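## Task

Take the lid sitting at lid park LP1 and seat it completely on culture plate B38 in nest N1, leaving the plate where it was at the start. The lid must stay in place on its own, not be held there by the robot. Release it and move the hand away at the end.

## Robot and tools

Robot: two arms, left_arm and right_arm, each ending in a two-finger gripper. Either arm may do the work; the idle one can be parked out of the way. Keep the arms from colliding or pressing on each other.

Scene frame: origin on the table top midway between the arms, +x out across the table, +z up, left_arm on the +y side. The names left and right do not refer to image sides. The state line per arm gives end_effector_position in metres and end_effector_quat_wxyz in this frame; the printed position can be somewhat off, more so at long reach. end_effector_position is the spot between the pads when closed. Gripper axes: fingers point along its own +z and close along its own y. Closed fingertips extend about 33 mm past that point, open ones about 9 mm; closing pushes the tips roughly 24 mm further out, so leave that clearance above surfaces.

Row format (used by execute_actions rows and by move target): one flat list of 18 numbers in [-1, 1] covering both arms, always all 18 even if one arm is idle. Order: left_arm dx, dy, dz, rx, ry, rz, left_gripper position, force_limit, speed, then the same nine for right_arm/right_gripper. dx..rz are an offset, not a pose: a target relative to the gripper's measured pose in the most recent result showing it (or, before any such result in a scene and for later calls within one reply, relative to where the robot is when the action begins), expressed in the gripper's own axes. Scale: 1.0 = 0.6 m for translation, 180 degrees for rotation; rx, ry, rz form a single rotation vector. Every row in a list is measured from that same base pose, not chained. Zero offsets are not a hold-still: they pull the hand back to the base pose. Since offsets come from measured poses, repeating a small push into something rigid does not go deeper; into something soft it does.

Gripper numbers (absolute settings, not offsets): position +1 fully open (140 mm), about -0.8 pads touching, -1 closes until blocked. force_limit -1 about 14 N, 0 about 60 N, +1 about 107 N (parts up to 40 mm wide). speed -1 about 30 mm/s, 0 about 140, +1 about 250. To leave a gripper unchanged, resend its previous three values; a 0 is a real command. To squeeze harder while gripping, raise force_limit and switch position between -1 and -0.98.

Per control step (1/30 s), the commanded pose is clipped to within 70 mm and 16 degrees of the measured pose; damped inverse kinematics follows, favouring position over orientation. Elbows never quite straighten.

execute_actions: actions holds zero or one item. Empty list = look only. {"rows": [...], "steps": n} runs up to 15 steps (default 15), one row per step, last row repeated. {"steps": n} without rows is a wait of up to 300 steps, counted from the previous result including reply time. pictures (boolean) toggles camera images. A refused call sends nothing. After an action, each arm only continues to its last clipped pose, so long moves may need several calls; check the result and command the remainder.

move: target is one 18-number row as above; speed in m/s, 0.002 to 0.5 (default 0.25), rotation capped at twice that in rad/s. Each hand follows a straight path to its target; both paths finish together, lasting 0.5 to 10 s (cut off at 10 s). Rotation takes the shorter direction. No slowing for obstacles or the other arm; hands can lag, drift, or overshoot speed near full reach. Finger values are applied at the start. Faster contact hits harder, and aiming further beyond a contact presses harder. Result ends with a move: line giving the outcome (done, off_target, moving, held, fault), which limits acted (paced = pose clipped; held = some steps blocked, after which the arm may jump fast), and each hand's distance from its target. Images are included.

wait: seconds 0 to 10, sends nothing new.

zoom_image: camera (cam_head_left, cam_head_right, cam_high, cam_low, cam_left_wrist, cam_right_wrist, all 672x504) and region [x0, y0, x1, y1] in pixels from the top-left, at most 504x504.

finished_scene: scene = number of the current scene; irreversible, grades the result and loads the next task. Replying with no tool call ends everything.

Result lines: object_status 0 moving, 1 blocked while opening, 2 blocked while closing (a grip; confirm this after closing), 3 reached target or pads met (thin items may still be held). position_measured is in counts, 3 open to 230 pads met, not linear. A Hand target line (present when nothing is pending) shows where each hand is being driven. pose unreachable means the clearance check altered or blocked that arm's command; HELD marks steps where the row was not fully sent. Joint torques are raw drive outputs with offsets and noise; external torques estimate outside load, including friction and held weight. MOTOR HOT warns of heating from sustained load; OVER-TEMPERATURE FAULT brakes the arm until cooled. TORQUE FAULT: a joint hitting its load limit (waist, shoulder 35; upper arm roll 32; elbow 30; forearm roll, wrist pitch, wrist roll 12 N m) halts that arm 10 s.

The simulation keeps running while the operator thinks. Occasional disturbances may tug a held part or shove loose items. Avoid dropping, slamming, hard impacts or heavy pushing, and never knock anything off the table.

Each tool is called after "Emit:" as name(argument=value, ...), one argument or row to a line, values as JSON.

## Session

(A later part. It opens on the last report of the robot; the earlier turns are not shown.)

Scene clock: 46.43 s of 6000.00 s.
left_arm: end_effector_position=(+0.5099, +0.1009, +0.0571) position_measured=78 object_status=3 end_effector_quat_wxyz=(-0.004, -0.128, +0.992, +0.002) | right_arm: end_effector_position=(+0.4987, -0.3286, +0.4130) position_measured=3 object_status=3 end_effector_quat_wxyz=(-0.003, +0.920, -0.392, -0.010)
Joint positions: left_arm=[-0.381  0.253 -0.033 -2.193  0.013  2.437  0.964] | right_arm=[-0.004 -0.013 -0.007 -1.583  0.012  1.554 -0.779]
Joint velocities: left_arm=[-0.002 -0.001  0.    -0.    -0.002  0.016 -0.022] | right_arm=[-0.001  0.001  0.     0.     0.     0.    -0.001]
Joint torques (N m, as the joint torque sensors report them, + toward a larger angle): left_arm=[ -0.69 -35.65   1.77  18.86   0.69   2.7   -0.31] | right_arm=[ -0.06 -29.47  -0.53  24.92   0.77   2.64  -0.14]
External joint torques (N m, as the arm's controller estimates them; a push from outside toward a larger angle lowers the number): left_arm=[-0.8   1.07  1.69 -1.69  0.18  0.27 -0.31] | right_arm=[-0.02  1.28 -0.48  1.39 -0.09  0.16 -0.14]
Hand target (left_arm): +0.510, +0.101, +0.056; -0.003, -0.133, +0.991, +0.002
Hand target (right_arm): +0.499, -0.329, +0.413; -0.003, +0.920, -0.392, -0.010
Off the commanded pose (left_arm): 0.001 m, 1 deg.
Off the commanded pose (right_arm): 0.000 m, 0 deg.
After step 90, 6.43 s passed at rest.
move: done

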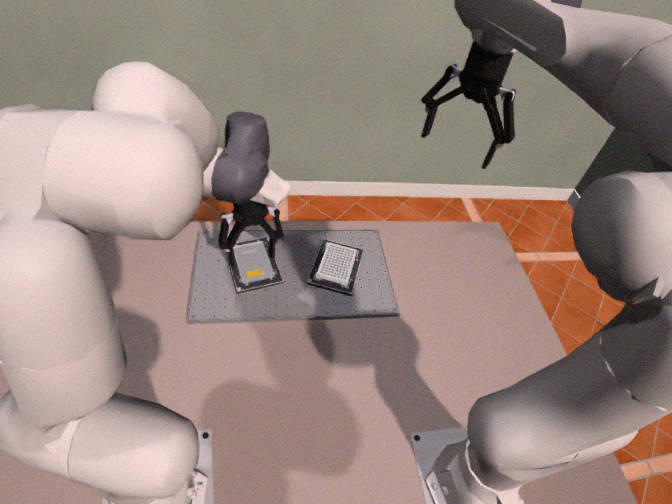

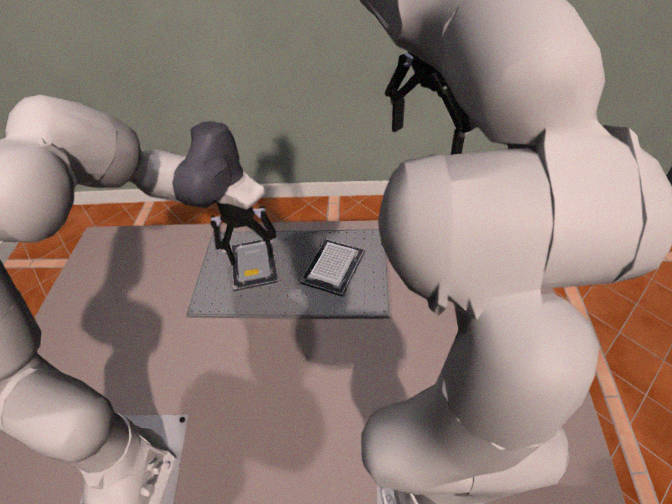

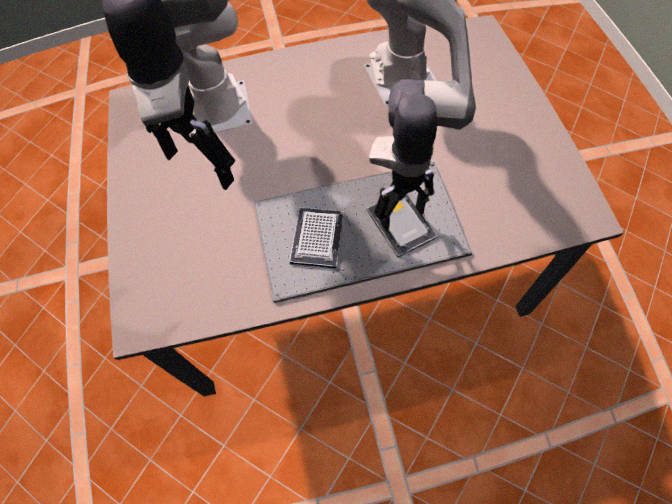

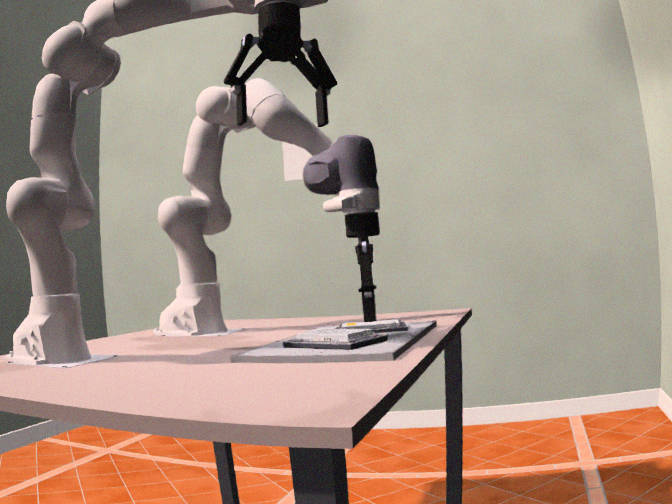

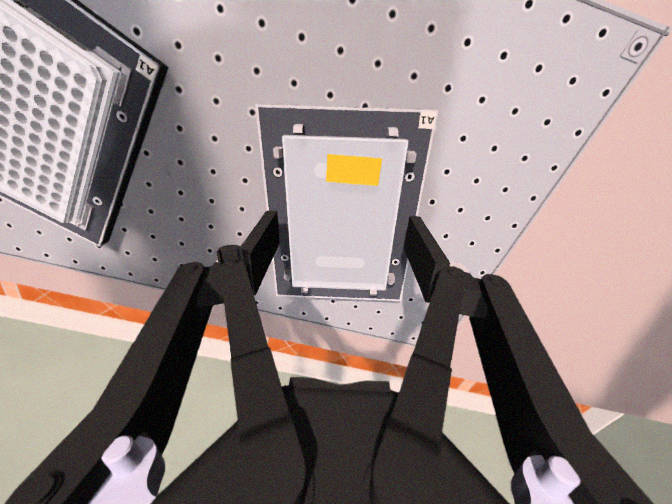

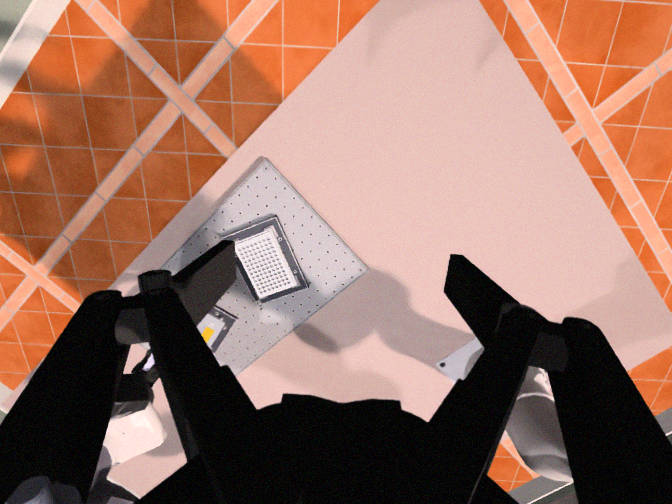

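Emit:
move(
  target=[0, 0, 0.019, 0, 0, -0.002, 0.36, -0.5, -0.5, 0, 0, 0, 0, 0, 0, 1, 0, 0],
  speed=0.015,
)

Emit:
zoom_image(
  camera="cam_left_wrist",
  region=[220, 70, 470, 320],
)

Emit:
zoom_image(
  camera="cam_low",
  region=[330, 290, 420, 345],
)

Emit:
zoom_image(
  camera="cam_high",
  region=[355, 180, 455, 265],
)

Scene clock: 50.77 s of 6000.00 s.
left_arm: end_effector_position=(+0.5099, +0.1005, +0.0468) position_measured=84 object_status=3 end_effector_quat_wxyz=(-0.004, -0.131, +0.991, +0.002) | right_arm: end_effector_position=(+0.4987, -0.3286, +0.4130) position_measured=3 object_status=3 end_effector_quat_wxyz=(-0.003, +0.920, -0.392, -0.010)
Joint positions: left_arm=[-0.381  0.274 -0.033 -2.194  0.013  2.459  0.958] | right_arm=[-0.004 -0.013 -0.007 -1.583  0.012  1.554 -0.779]
Joint velocities: left_arm=[-0.    -0.    -0.001 -0.002  0.     0.009  0.   ] | right_arm=[-0.001 -0.    -0.    -0.    -0.    -0.     0.001]
Joint torques (N m, as the joint torque sensors report them, + toward a larger angle): left_arm=[  0.28 -36.18   1.07  18.76   0.85   2.75  -0.09] | right_arm=[ -0.25 -29.31  -0.55  25.11   0.79   2.63  -0.11]
External joint torques (N m, as the arm's controller estimates them; a push from outside toward a larger angle lowers the number): left_arm=[ 0.3   0.85  1.13 -1.4   0.35  0.35 -0.09] | right_arm=[-0.27  1.52 -0.56  1.56 -0.07  0.15 -0.11]
Hand target (left_arm): +0.510, +0.101, +0.046; -0.004, -0.131, +0.991, +0.002
Hand target (right_arm): +0.499, -0.329, +0.413; -0.003, +0.920, -0.392, -0.010
Off the commanded pose (left_arm): 0.001 m, 0 deg.
Off the commanded pose (right_arm): 0.000 m, 0 deg.
After step 90, 0.33 s passed at rest.
move: done

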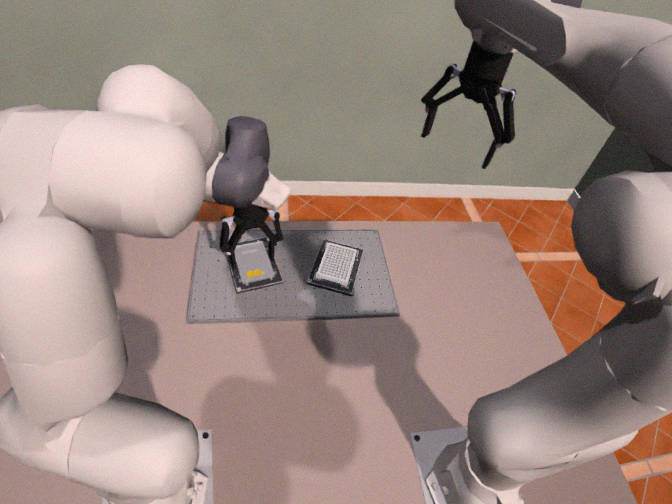

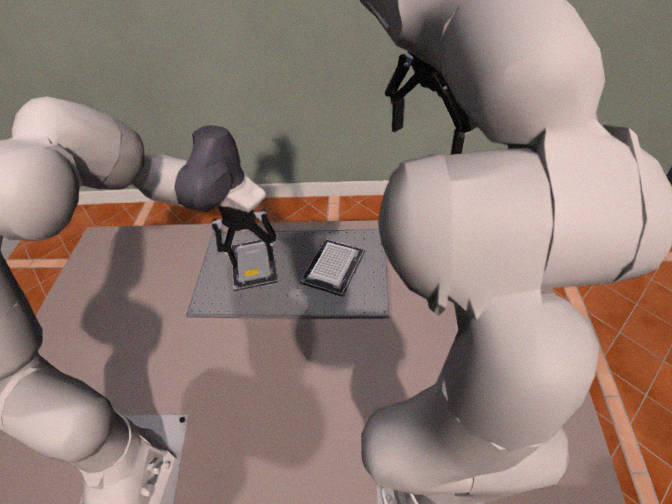

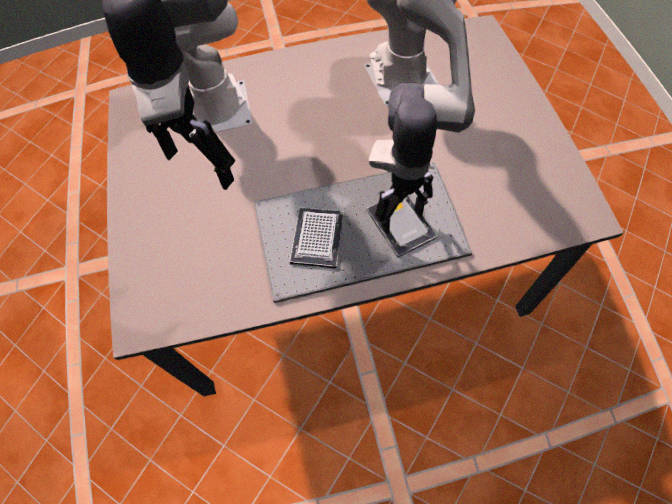

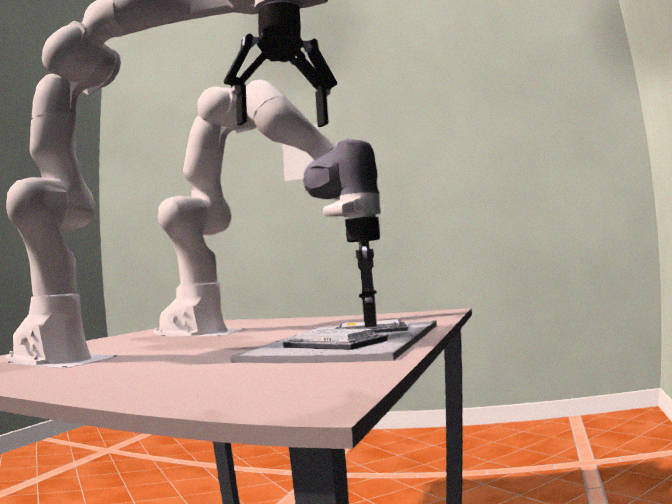

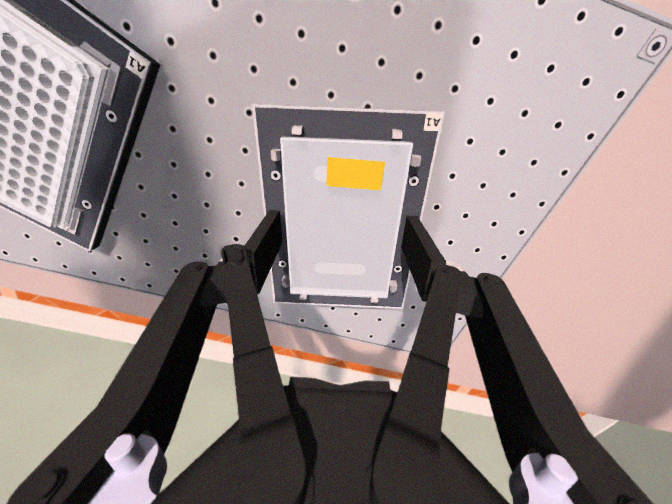

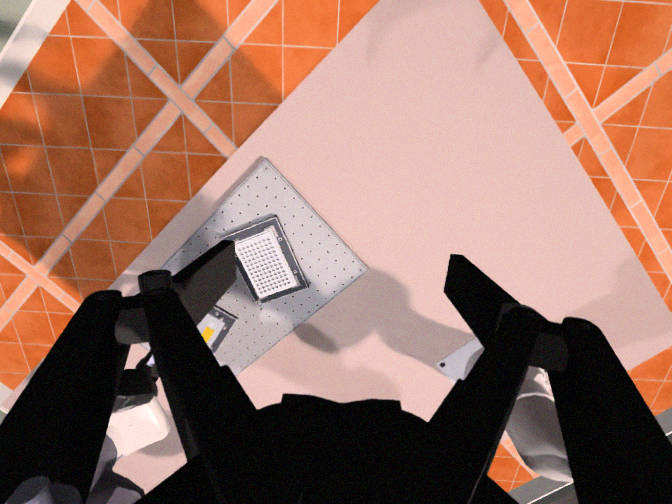

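Region (220, 70, 470, 320) of cam_left_wrist's 672x504 image, scaled by 2.016, with more detail than that image has.

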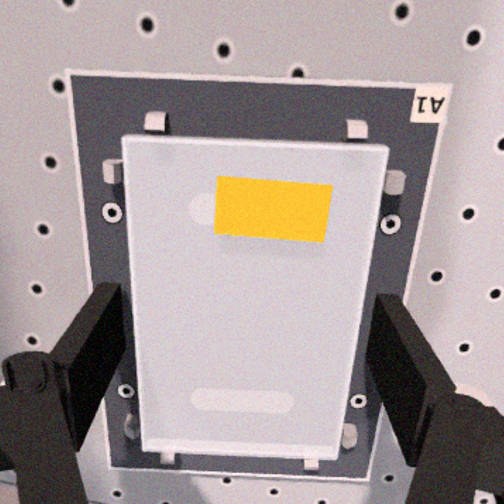

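Region (330, 290, 420, 345) of cam_low's 672x504 image, scaled by 5.600, with more detail than that image has.

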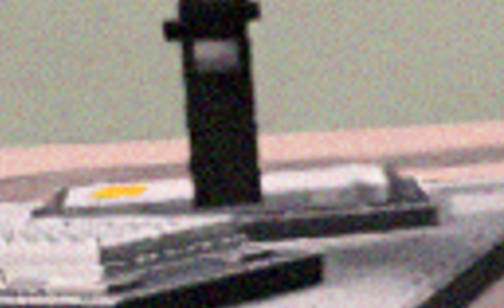

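Region (355, 180, 455, 265) of cam_high's 672x504 image, scaled by 5.040, with more detail than that image has; it fills the top 428 rows of this view, and the rest is white.

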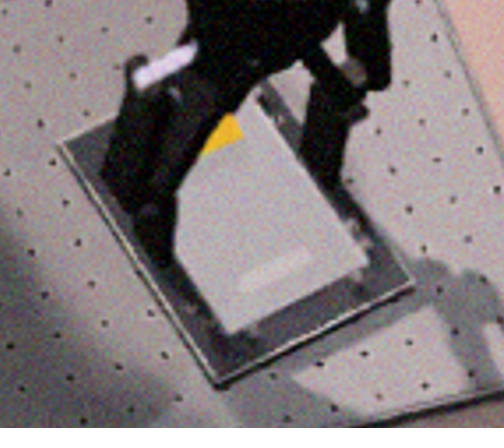

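Emit:
move(
  target=[0, 0, 0.008, 0, 0, 0, 0.36, -0.5, -0.5, 0, 0, 0, 0, 0, 0, 1, 0, 0],
  speed=0.005,
)

Emit:
zoom_image(
  camera="cam_low",
  region=[330, 290, 420, 345],
)

Scene clock: 54.60 s of 6000.00 s.
left_arm: end_effector_position=(+0.5100, +0.1003, +0.0430) position_measured=84 object_status=3 end_effector_quat_wxyz=(-0.005, -0.131, +0.991, +0.002) | right_arm: end_effector_position=(+0.4987, -0.3286, +0.4130) position_measured=3 object_status=3 end_effector_quat_wxyz=(-0.003, +0.920, -0.392, -0.010)
Joint positions: left_arm=[-0.381  0.282 -0.033 -2.194  0.013  2.467  0.958] | right_arm=[-0.004 -0.013 -0.007 -1.583  0.012  1.554 -0.779]
Joint velocities: left_arm=[ 0.001  0.001  0.001  0.001  0.001  0.002 -0.002] | right_arm=[ 0.     0.001 -0.001 -0.    -0.     0.     0.001]
Joint torques (N m, as the joint torque sensors report them, + toward a larger angle): left_arm=[  0.32 -35.88   1.03  19.15   0.61   2.71  -0.09] | right_arm=[ -0.09 -29.35  -0.57  24.75   0.79   2.62  -0.11]
External joint torques (N m, as the arm's controller estimates them; a push from outside toward a larger angle lowers the number): left_arm=[ 0.17  1.41  0.93 -1.02  0.12  0.28 -0.09] | right_arm=[-0.01  1.49 -0.48  1.17 -0.06  0.13 -0.11]
Hand target (left_arm): +0.510, +0.101, +0.042; -0.004, -0.131, +0.991, +0.002
Hand target (right_arm): +0.499, -0.329, +0.413; -0.003, +0.920, -0.392, -0.010
Off the commanded pose (left_arm): 0.001 m, 0 deg.
Off the commanded pose (right_arm): 0.000 m, 0 deg.
move: done

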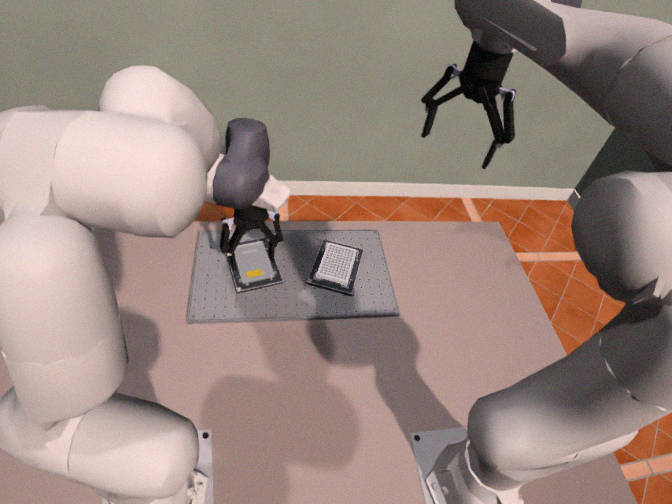

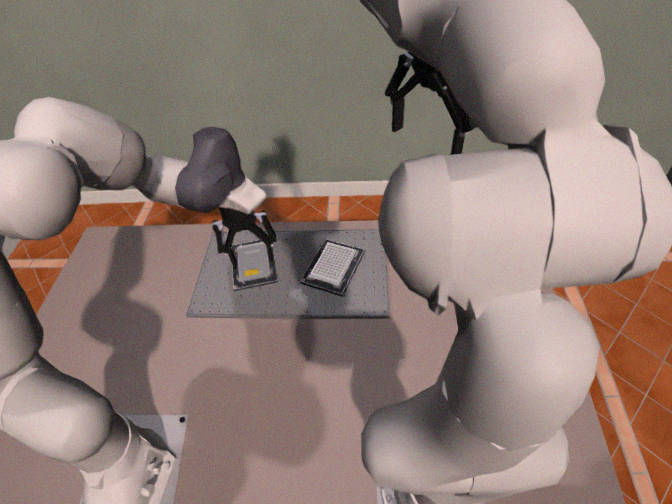

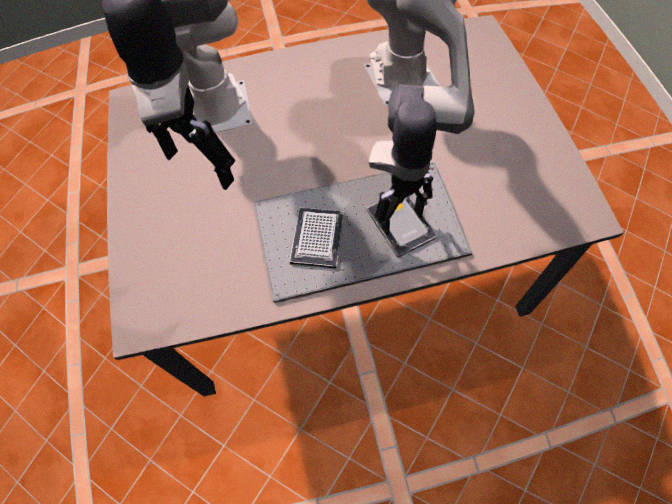

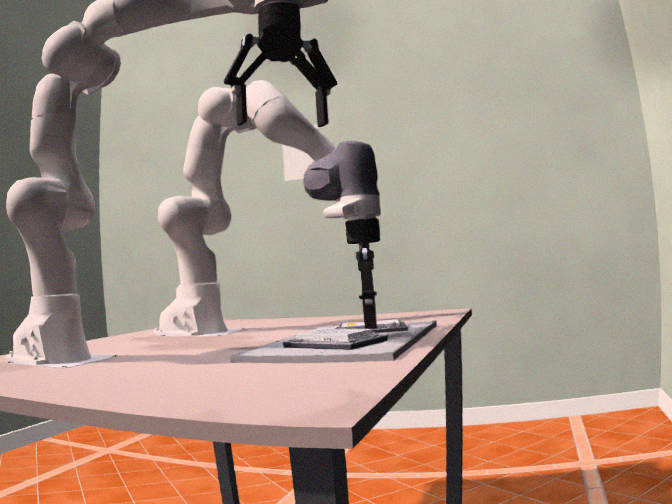

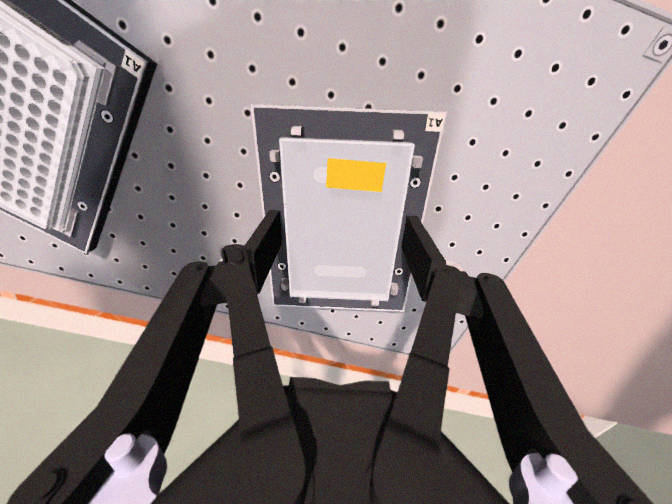

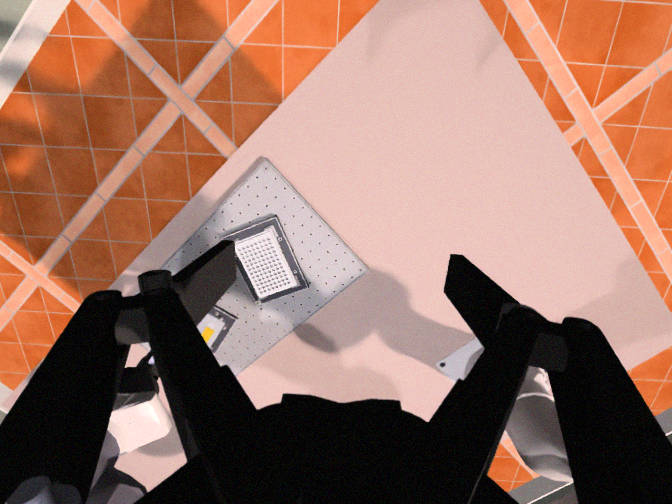

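Region (330, 290, 420, 345) of cam_low's 672x504 image, scaled by 5.600, with more detail than that image has.

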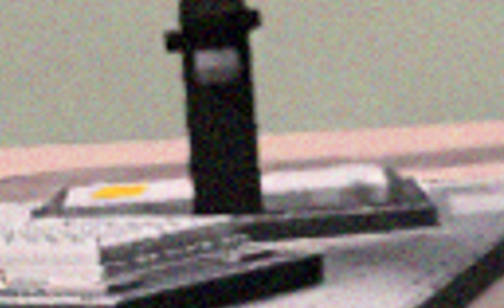

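Emit:
move(
  target=[0, 0, -0.0035, 0, 0, 0, 0.36, -0.5, -0.5, 0, 0, 0, 0, 0, 0, 1, 0, 0],
  speed=0.01,
)

Emit:
move(
  target=[0, 0, 0, 0, 0, 0, -1, -0.4, -1, 0, 0, 0, 0, 0, 0, 1, 0, 0],
  speed=0.01,
)

Scene clock: 57.77 s of 6000.00 s.
left_arm: end_effector_position=(+0.5102, +0.1003, +0.0443) position_measured=84 object_status=3 end_effector_quat_wxyz=(-0.004, -0.131, +0.991, +0.002) | right_arm: end_effector_position=(+0.4987, -0.3286, +0.4130) position_measured=3 object_status=3 end_effector_quat_wxyz=(-0.003, +0.920, -0.392, -0.010)
Joint positions: left_arm=[-0.381  0.28  -0.033 -2.194  0.013  2.465  0.958] | right_arm=[-0.004 -0.013 -0.007 -1.583  0.012  1.554 -0.779]
Joint velocities: left_arm=[-0.     0.002 -0.001 -0.     0.001 -0.003  0.002] | right_arm=[ 0.001  0.    -0.001 -0.     0.001 -0.    -0.   ]
Joint torques (N m, as the joint torque sensors report them, + toward a larger angle): left_arm=[  0.58 -37.8    0.58  19.97   0.32   2.    -0.01] | right_arm=[  0.04 -29.14  -0.61  25.38   0.79   2.62  -0.16]
External joint torques (N m, as the arm's controller estimates them; a push from outside toward a larger angle lowers the number): left_arm=[ 0.66 -0.87  0.69 -0.06 -0.17 -0.4  -0.01] | right_arm=[ 0.08  1.84 -0.56  1.74 -0.06  0.13 -0.16]
Hand target (left_arm): +0.510, +0.100, +0.045; -0.005, -0.131, +0.991, +0.002
Hand target (right_arm): +0.499, -0.329, +0.413; -0.003, +0.920, -0.392, -0.010
Off the commanded pose (left_arm): 0.001 m, 0 deg.
Off the commanded pose (right_arm): 0.000 m, 0 deg.
move: done

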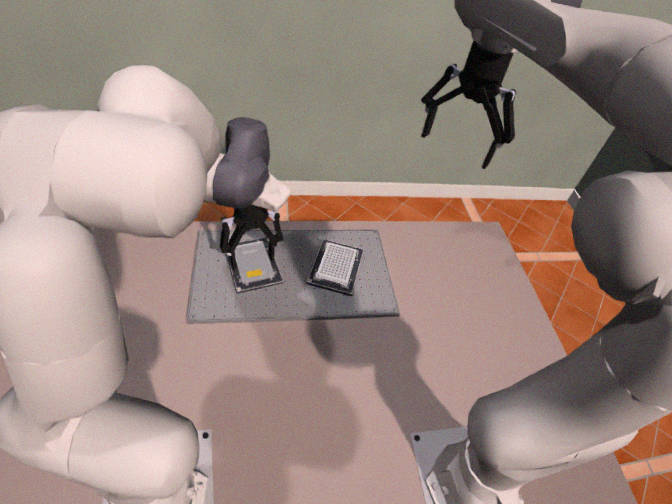

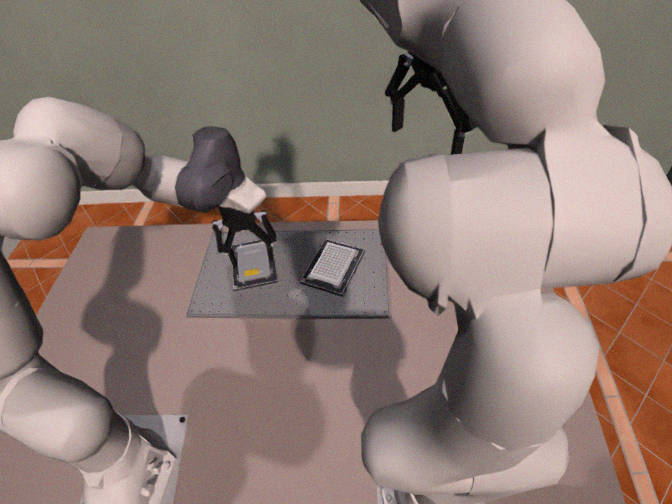

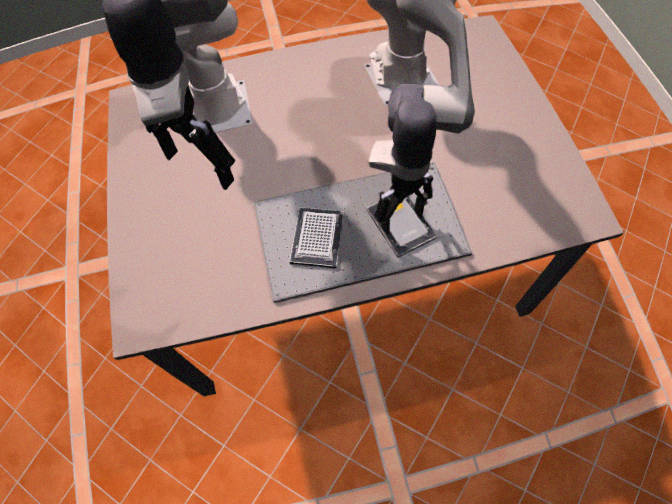

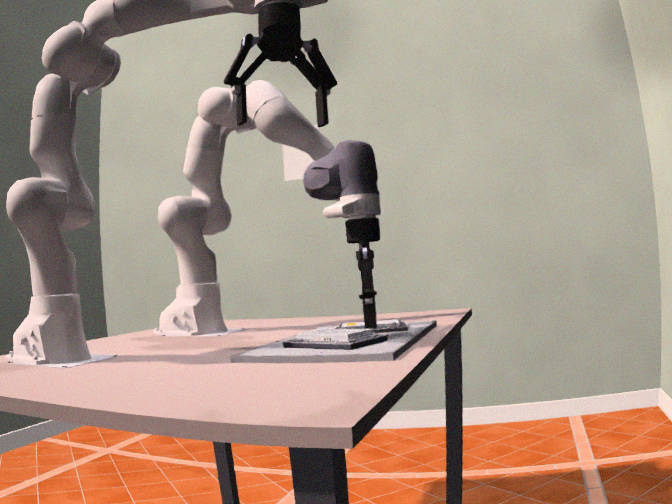

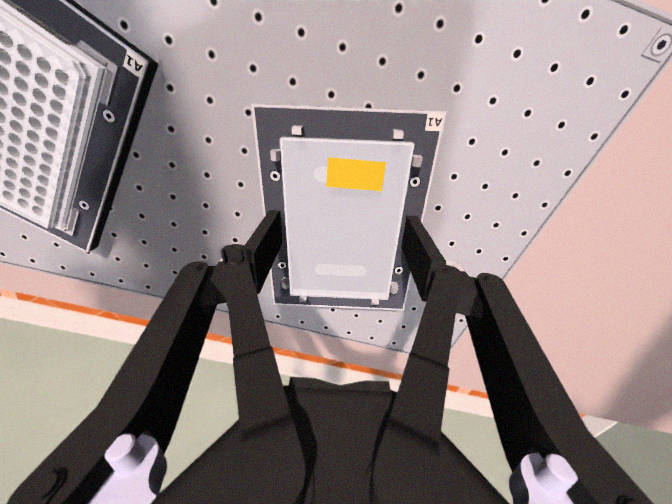

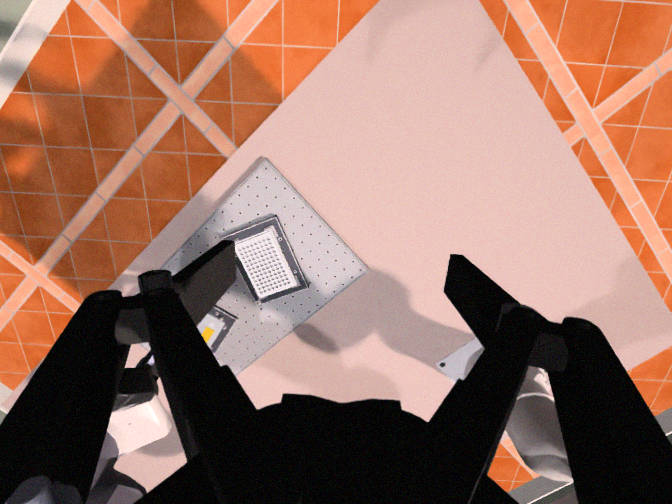

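Scene clock: 58.37 s of 6000.00 s.
left_arm: end_effector_position=(+0.5104, +0.1002, +0.0446) position_measured=103 object_status=0 end_effector_quat_wxyz=(-0.004, -0.131, +0.991, +0.002) | right_arm: end_effector_position=(+0.4987, -0.3286, +0.4130) position_measured=3 object_status=3 end_effector_quat_wxyz=(-0.003, +0.920, -0.392, -0.010)
Joint positions: left_arm=[-0.381  0.279 -0.033 -2.194  0.013  2.465  0.958] | right_arm=[-0.004 -0.013 -0.007 -1.583  0.012  1.554 -0.779]
Joint velocities: left_arm=[ 0.    -0.     0.001  0.001 -0.     0.001 -0.002] | right_arm=[ 0.001  0.001 -0.001 -0.001  0.001  0.001  0.001]
Joint torques (N m, as the joint torque sensors report them, + toward a larger angle): left_arm=[  0.41 -36.71   0.57  19.78   0.41   2.39  -0.03] | right_arm=[ -0.03 -29.21  -0.64  25.06   0.78   2.65  -0.14]
External joint torques (N m, as the arm's controller estimates them; a push from outside toward a larger angle lowers the number): left_arm=[ 0.44  0.37  0.64 -0.33 -0.09 -0.03 -0.03] | right_arm=[ 0.08  1.58 -0.52  1.53 -0.07  0.17 -0.14]
Hand target (left_arm): +0.510, +0.100, +0.044; -0.004, -0.131, +0.991, +0.002
Hand target (right_arm): +0.499, -0.329, +0.413; -0.003, +0.920, -0.392, -0.010
Off the commanded pose (left_arm): 0.000 m, 0 deg.
Off the commanded pose (right_arm): 0.000 m, 0 deg.
move: done

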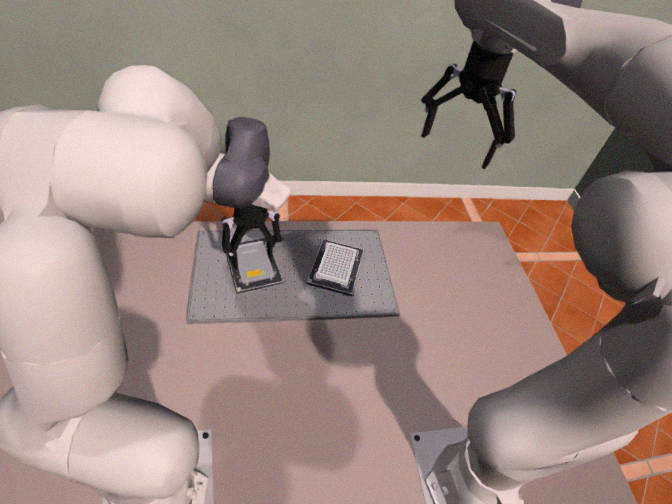

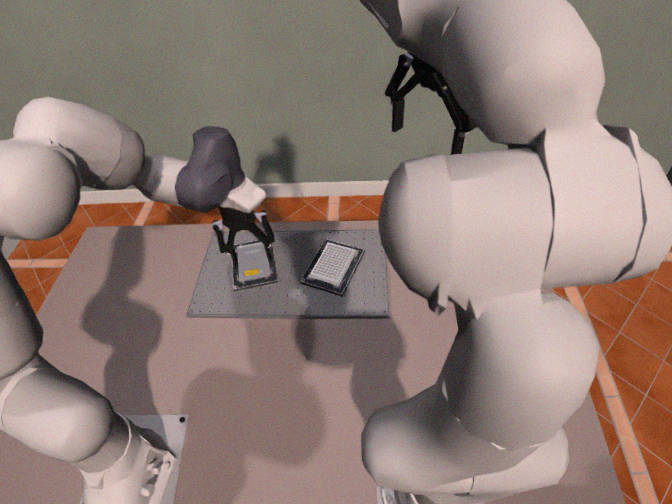

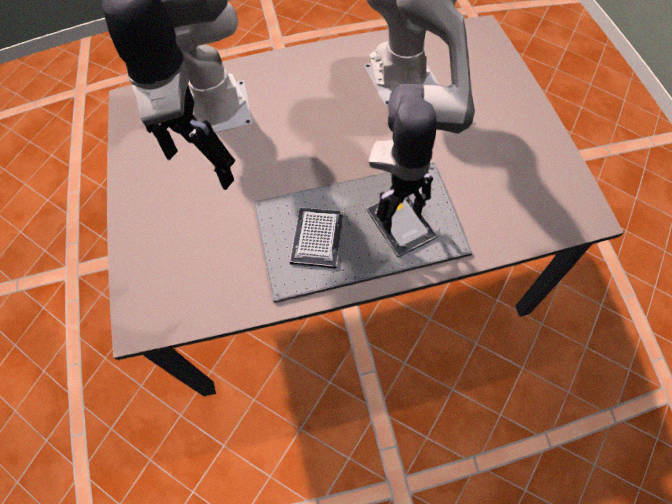

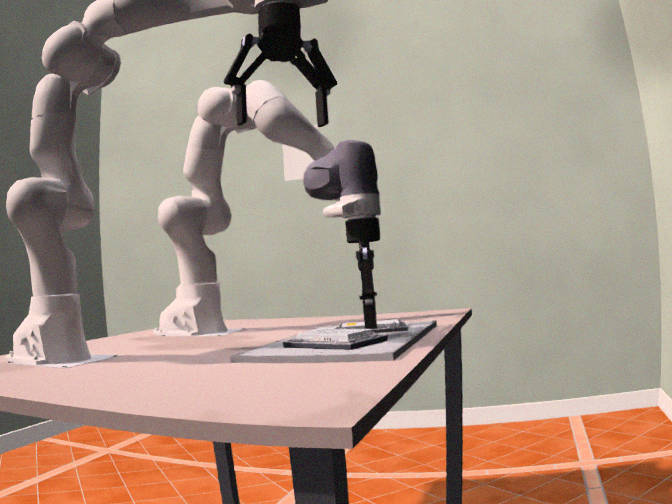

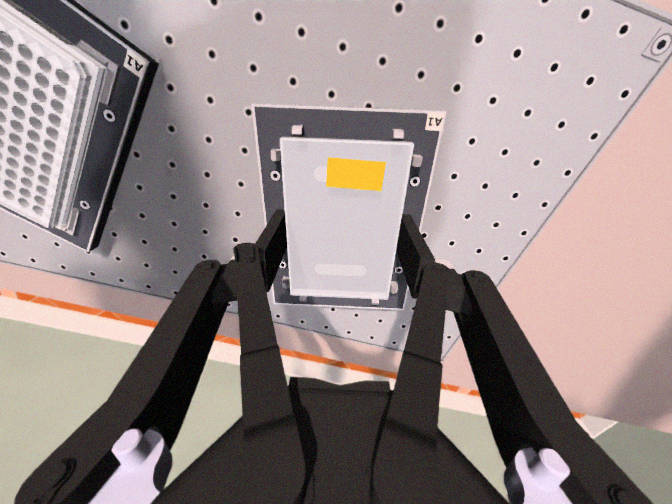

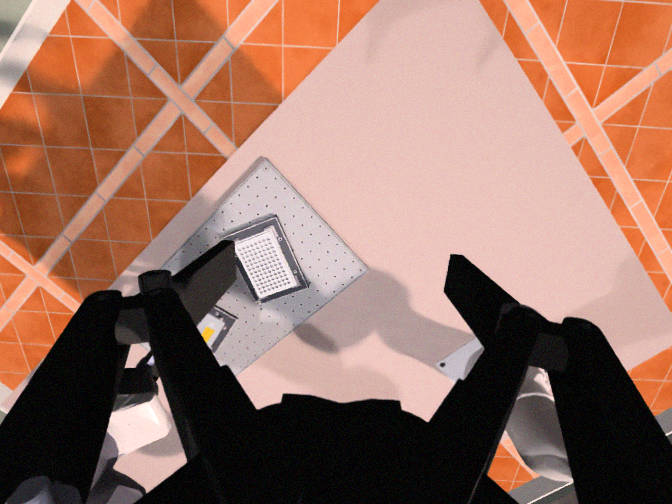

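Emit:
move(
  target=[0, 0, -0.035, 0, 0, 0, -1, -0.4, -1, 0, 0, 0, 0, 0, 0, 1, 0, 0],
  speed=0.03,
)

Emit:
zoom_image(
  camera="cam_left_wrist",
  region=[220, 70, 470, 320],
)

Emit:
zoom_image(
  camera="cam_low",
  region=[320, 290, 420, 345],
)

Scene clock: 62.80 s of 6000.00 s.
left_arm: end_effector_position=(+0.5106, +0.1005, +0.0647) position_measured=103 object_status=2 end_effector_quat_wxyz=(-0.003, -0.131, +0.991, +0.002) | right_arm: end_effector_position=(+0.4987, -0.3286, +0.4130) position_measured=3 object_status=3 end_effector_quat_wxyz=(-0.003, +0.920, -0.392, -0.010)
Joint positions: left_arm=[-0.381  0.24  -0.033 -2.19   0.013  2.423  0.958] | right_arm=[-0.004 -0.013 -0.007 -1.583  0.012  1.554 -0.779]
Joint velocities: left_arm=[-0.001  0.     0.001 -0.001 -0.    -0.016 -0.   ] | right_arm=[-0.001  0.     0.001  0.    -0.001  0.001  0.001]
Joint torques (N m, as the joint torque sensors report them, + toward a larger angle): left_arm=[  0.54 -37.49   0.28  21.34  -0.09   2.06   0.04] | right_arm=[ -0.13 -29.45  -0.5   25.2    0.81   2.64  -0.12]
External joint torques (N m, as the arm's controller estimates them; a push from outside toward a larger angle lowers the number): left_arm=[ 0.57 -1.09  0.33  0.68 -0.61 -0.37  0.04] | right_arm=[-0.1   1.46 -0.46  1.59 -0.04  0.15 -0.12]
Hand target (left_arm): +0.510, +0.100, +0.066; -0.004, -0.131, +0.991, +0.001
Hand target (right_arm): +0.499, -0.329, +0.413; -0.003, +0.920, -0.392, -0.010
Off the commanded pose (left_arm): 0.001 m, 0 deg.
Off the commanded pose (right_arm): 0.000 m, 0 deg.
After step 90, 0.47 s passed at rest.
move: done

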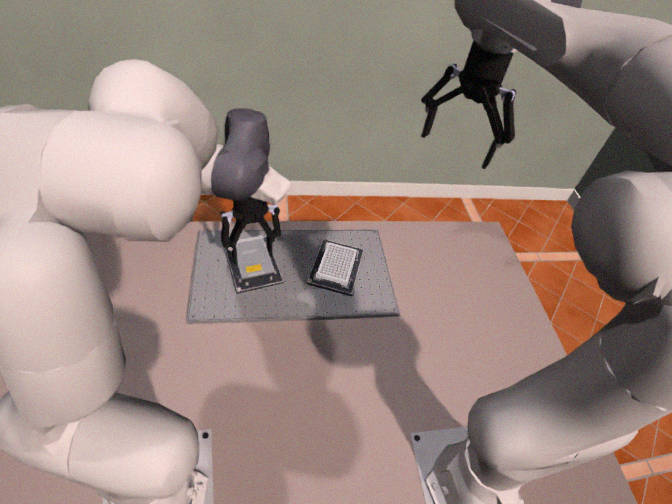

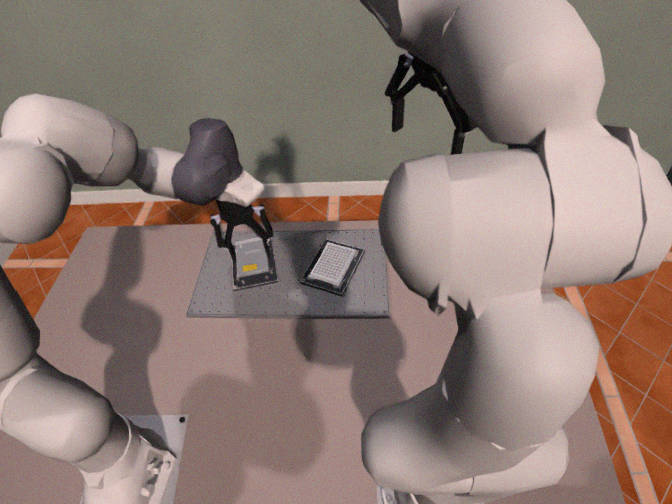

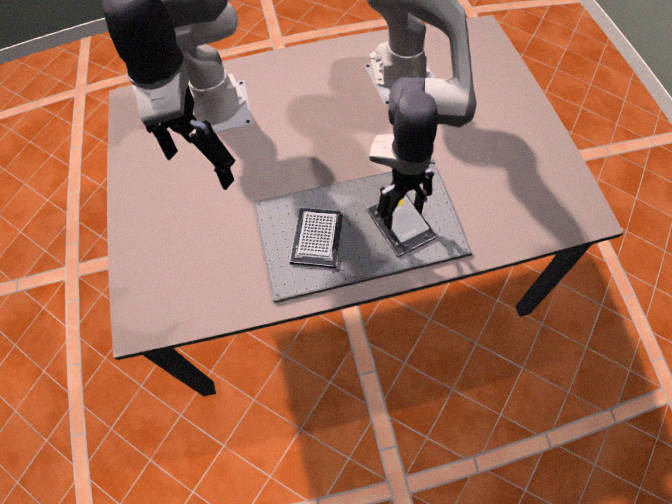

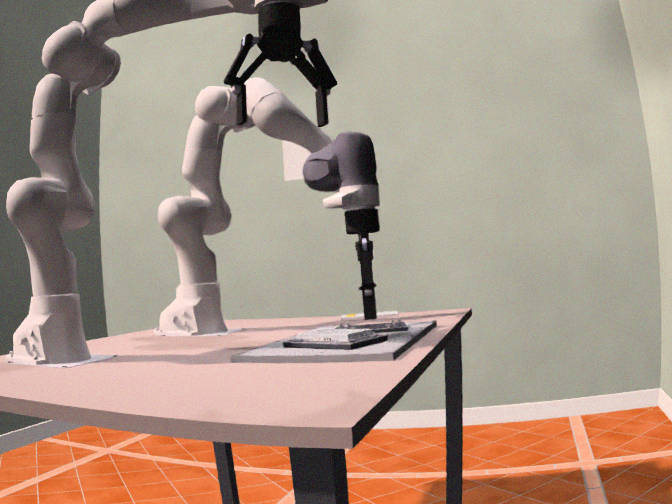

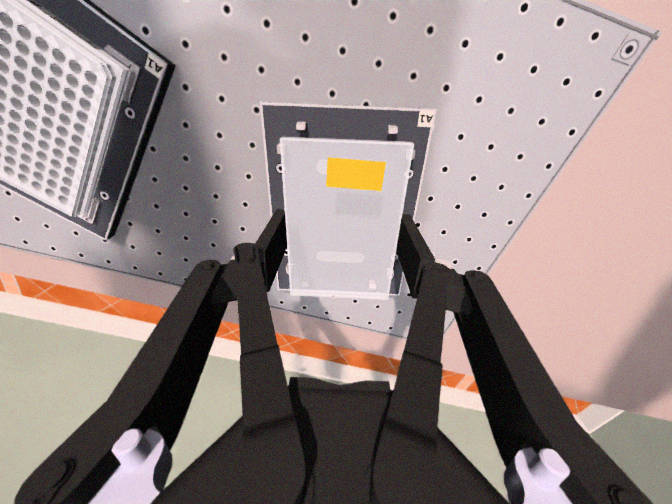

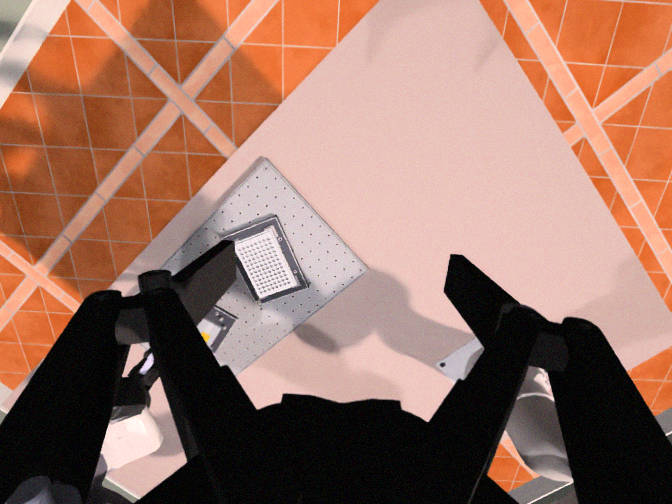

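Region (220, 70, 470, 320) of cam_left_wrist's 672x504 image, scaled by 2.016, with more detail than that image has.

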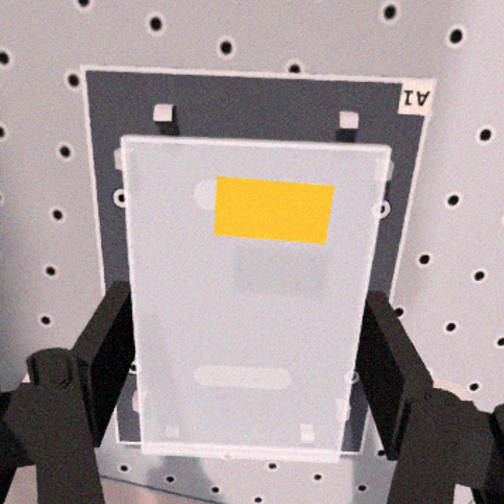

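Region (320, 290, 420, 345) of cam_low's 672x504 image, scaled by 5.040, with more detail than that image has; it fills the top 277 rows of this view, and the rest is white.

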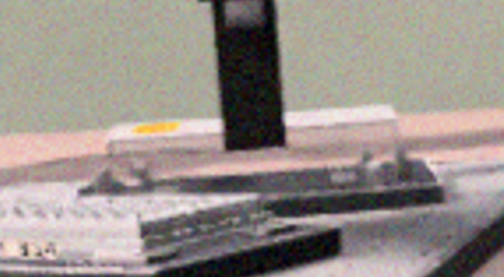

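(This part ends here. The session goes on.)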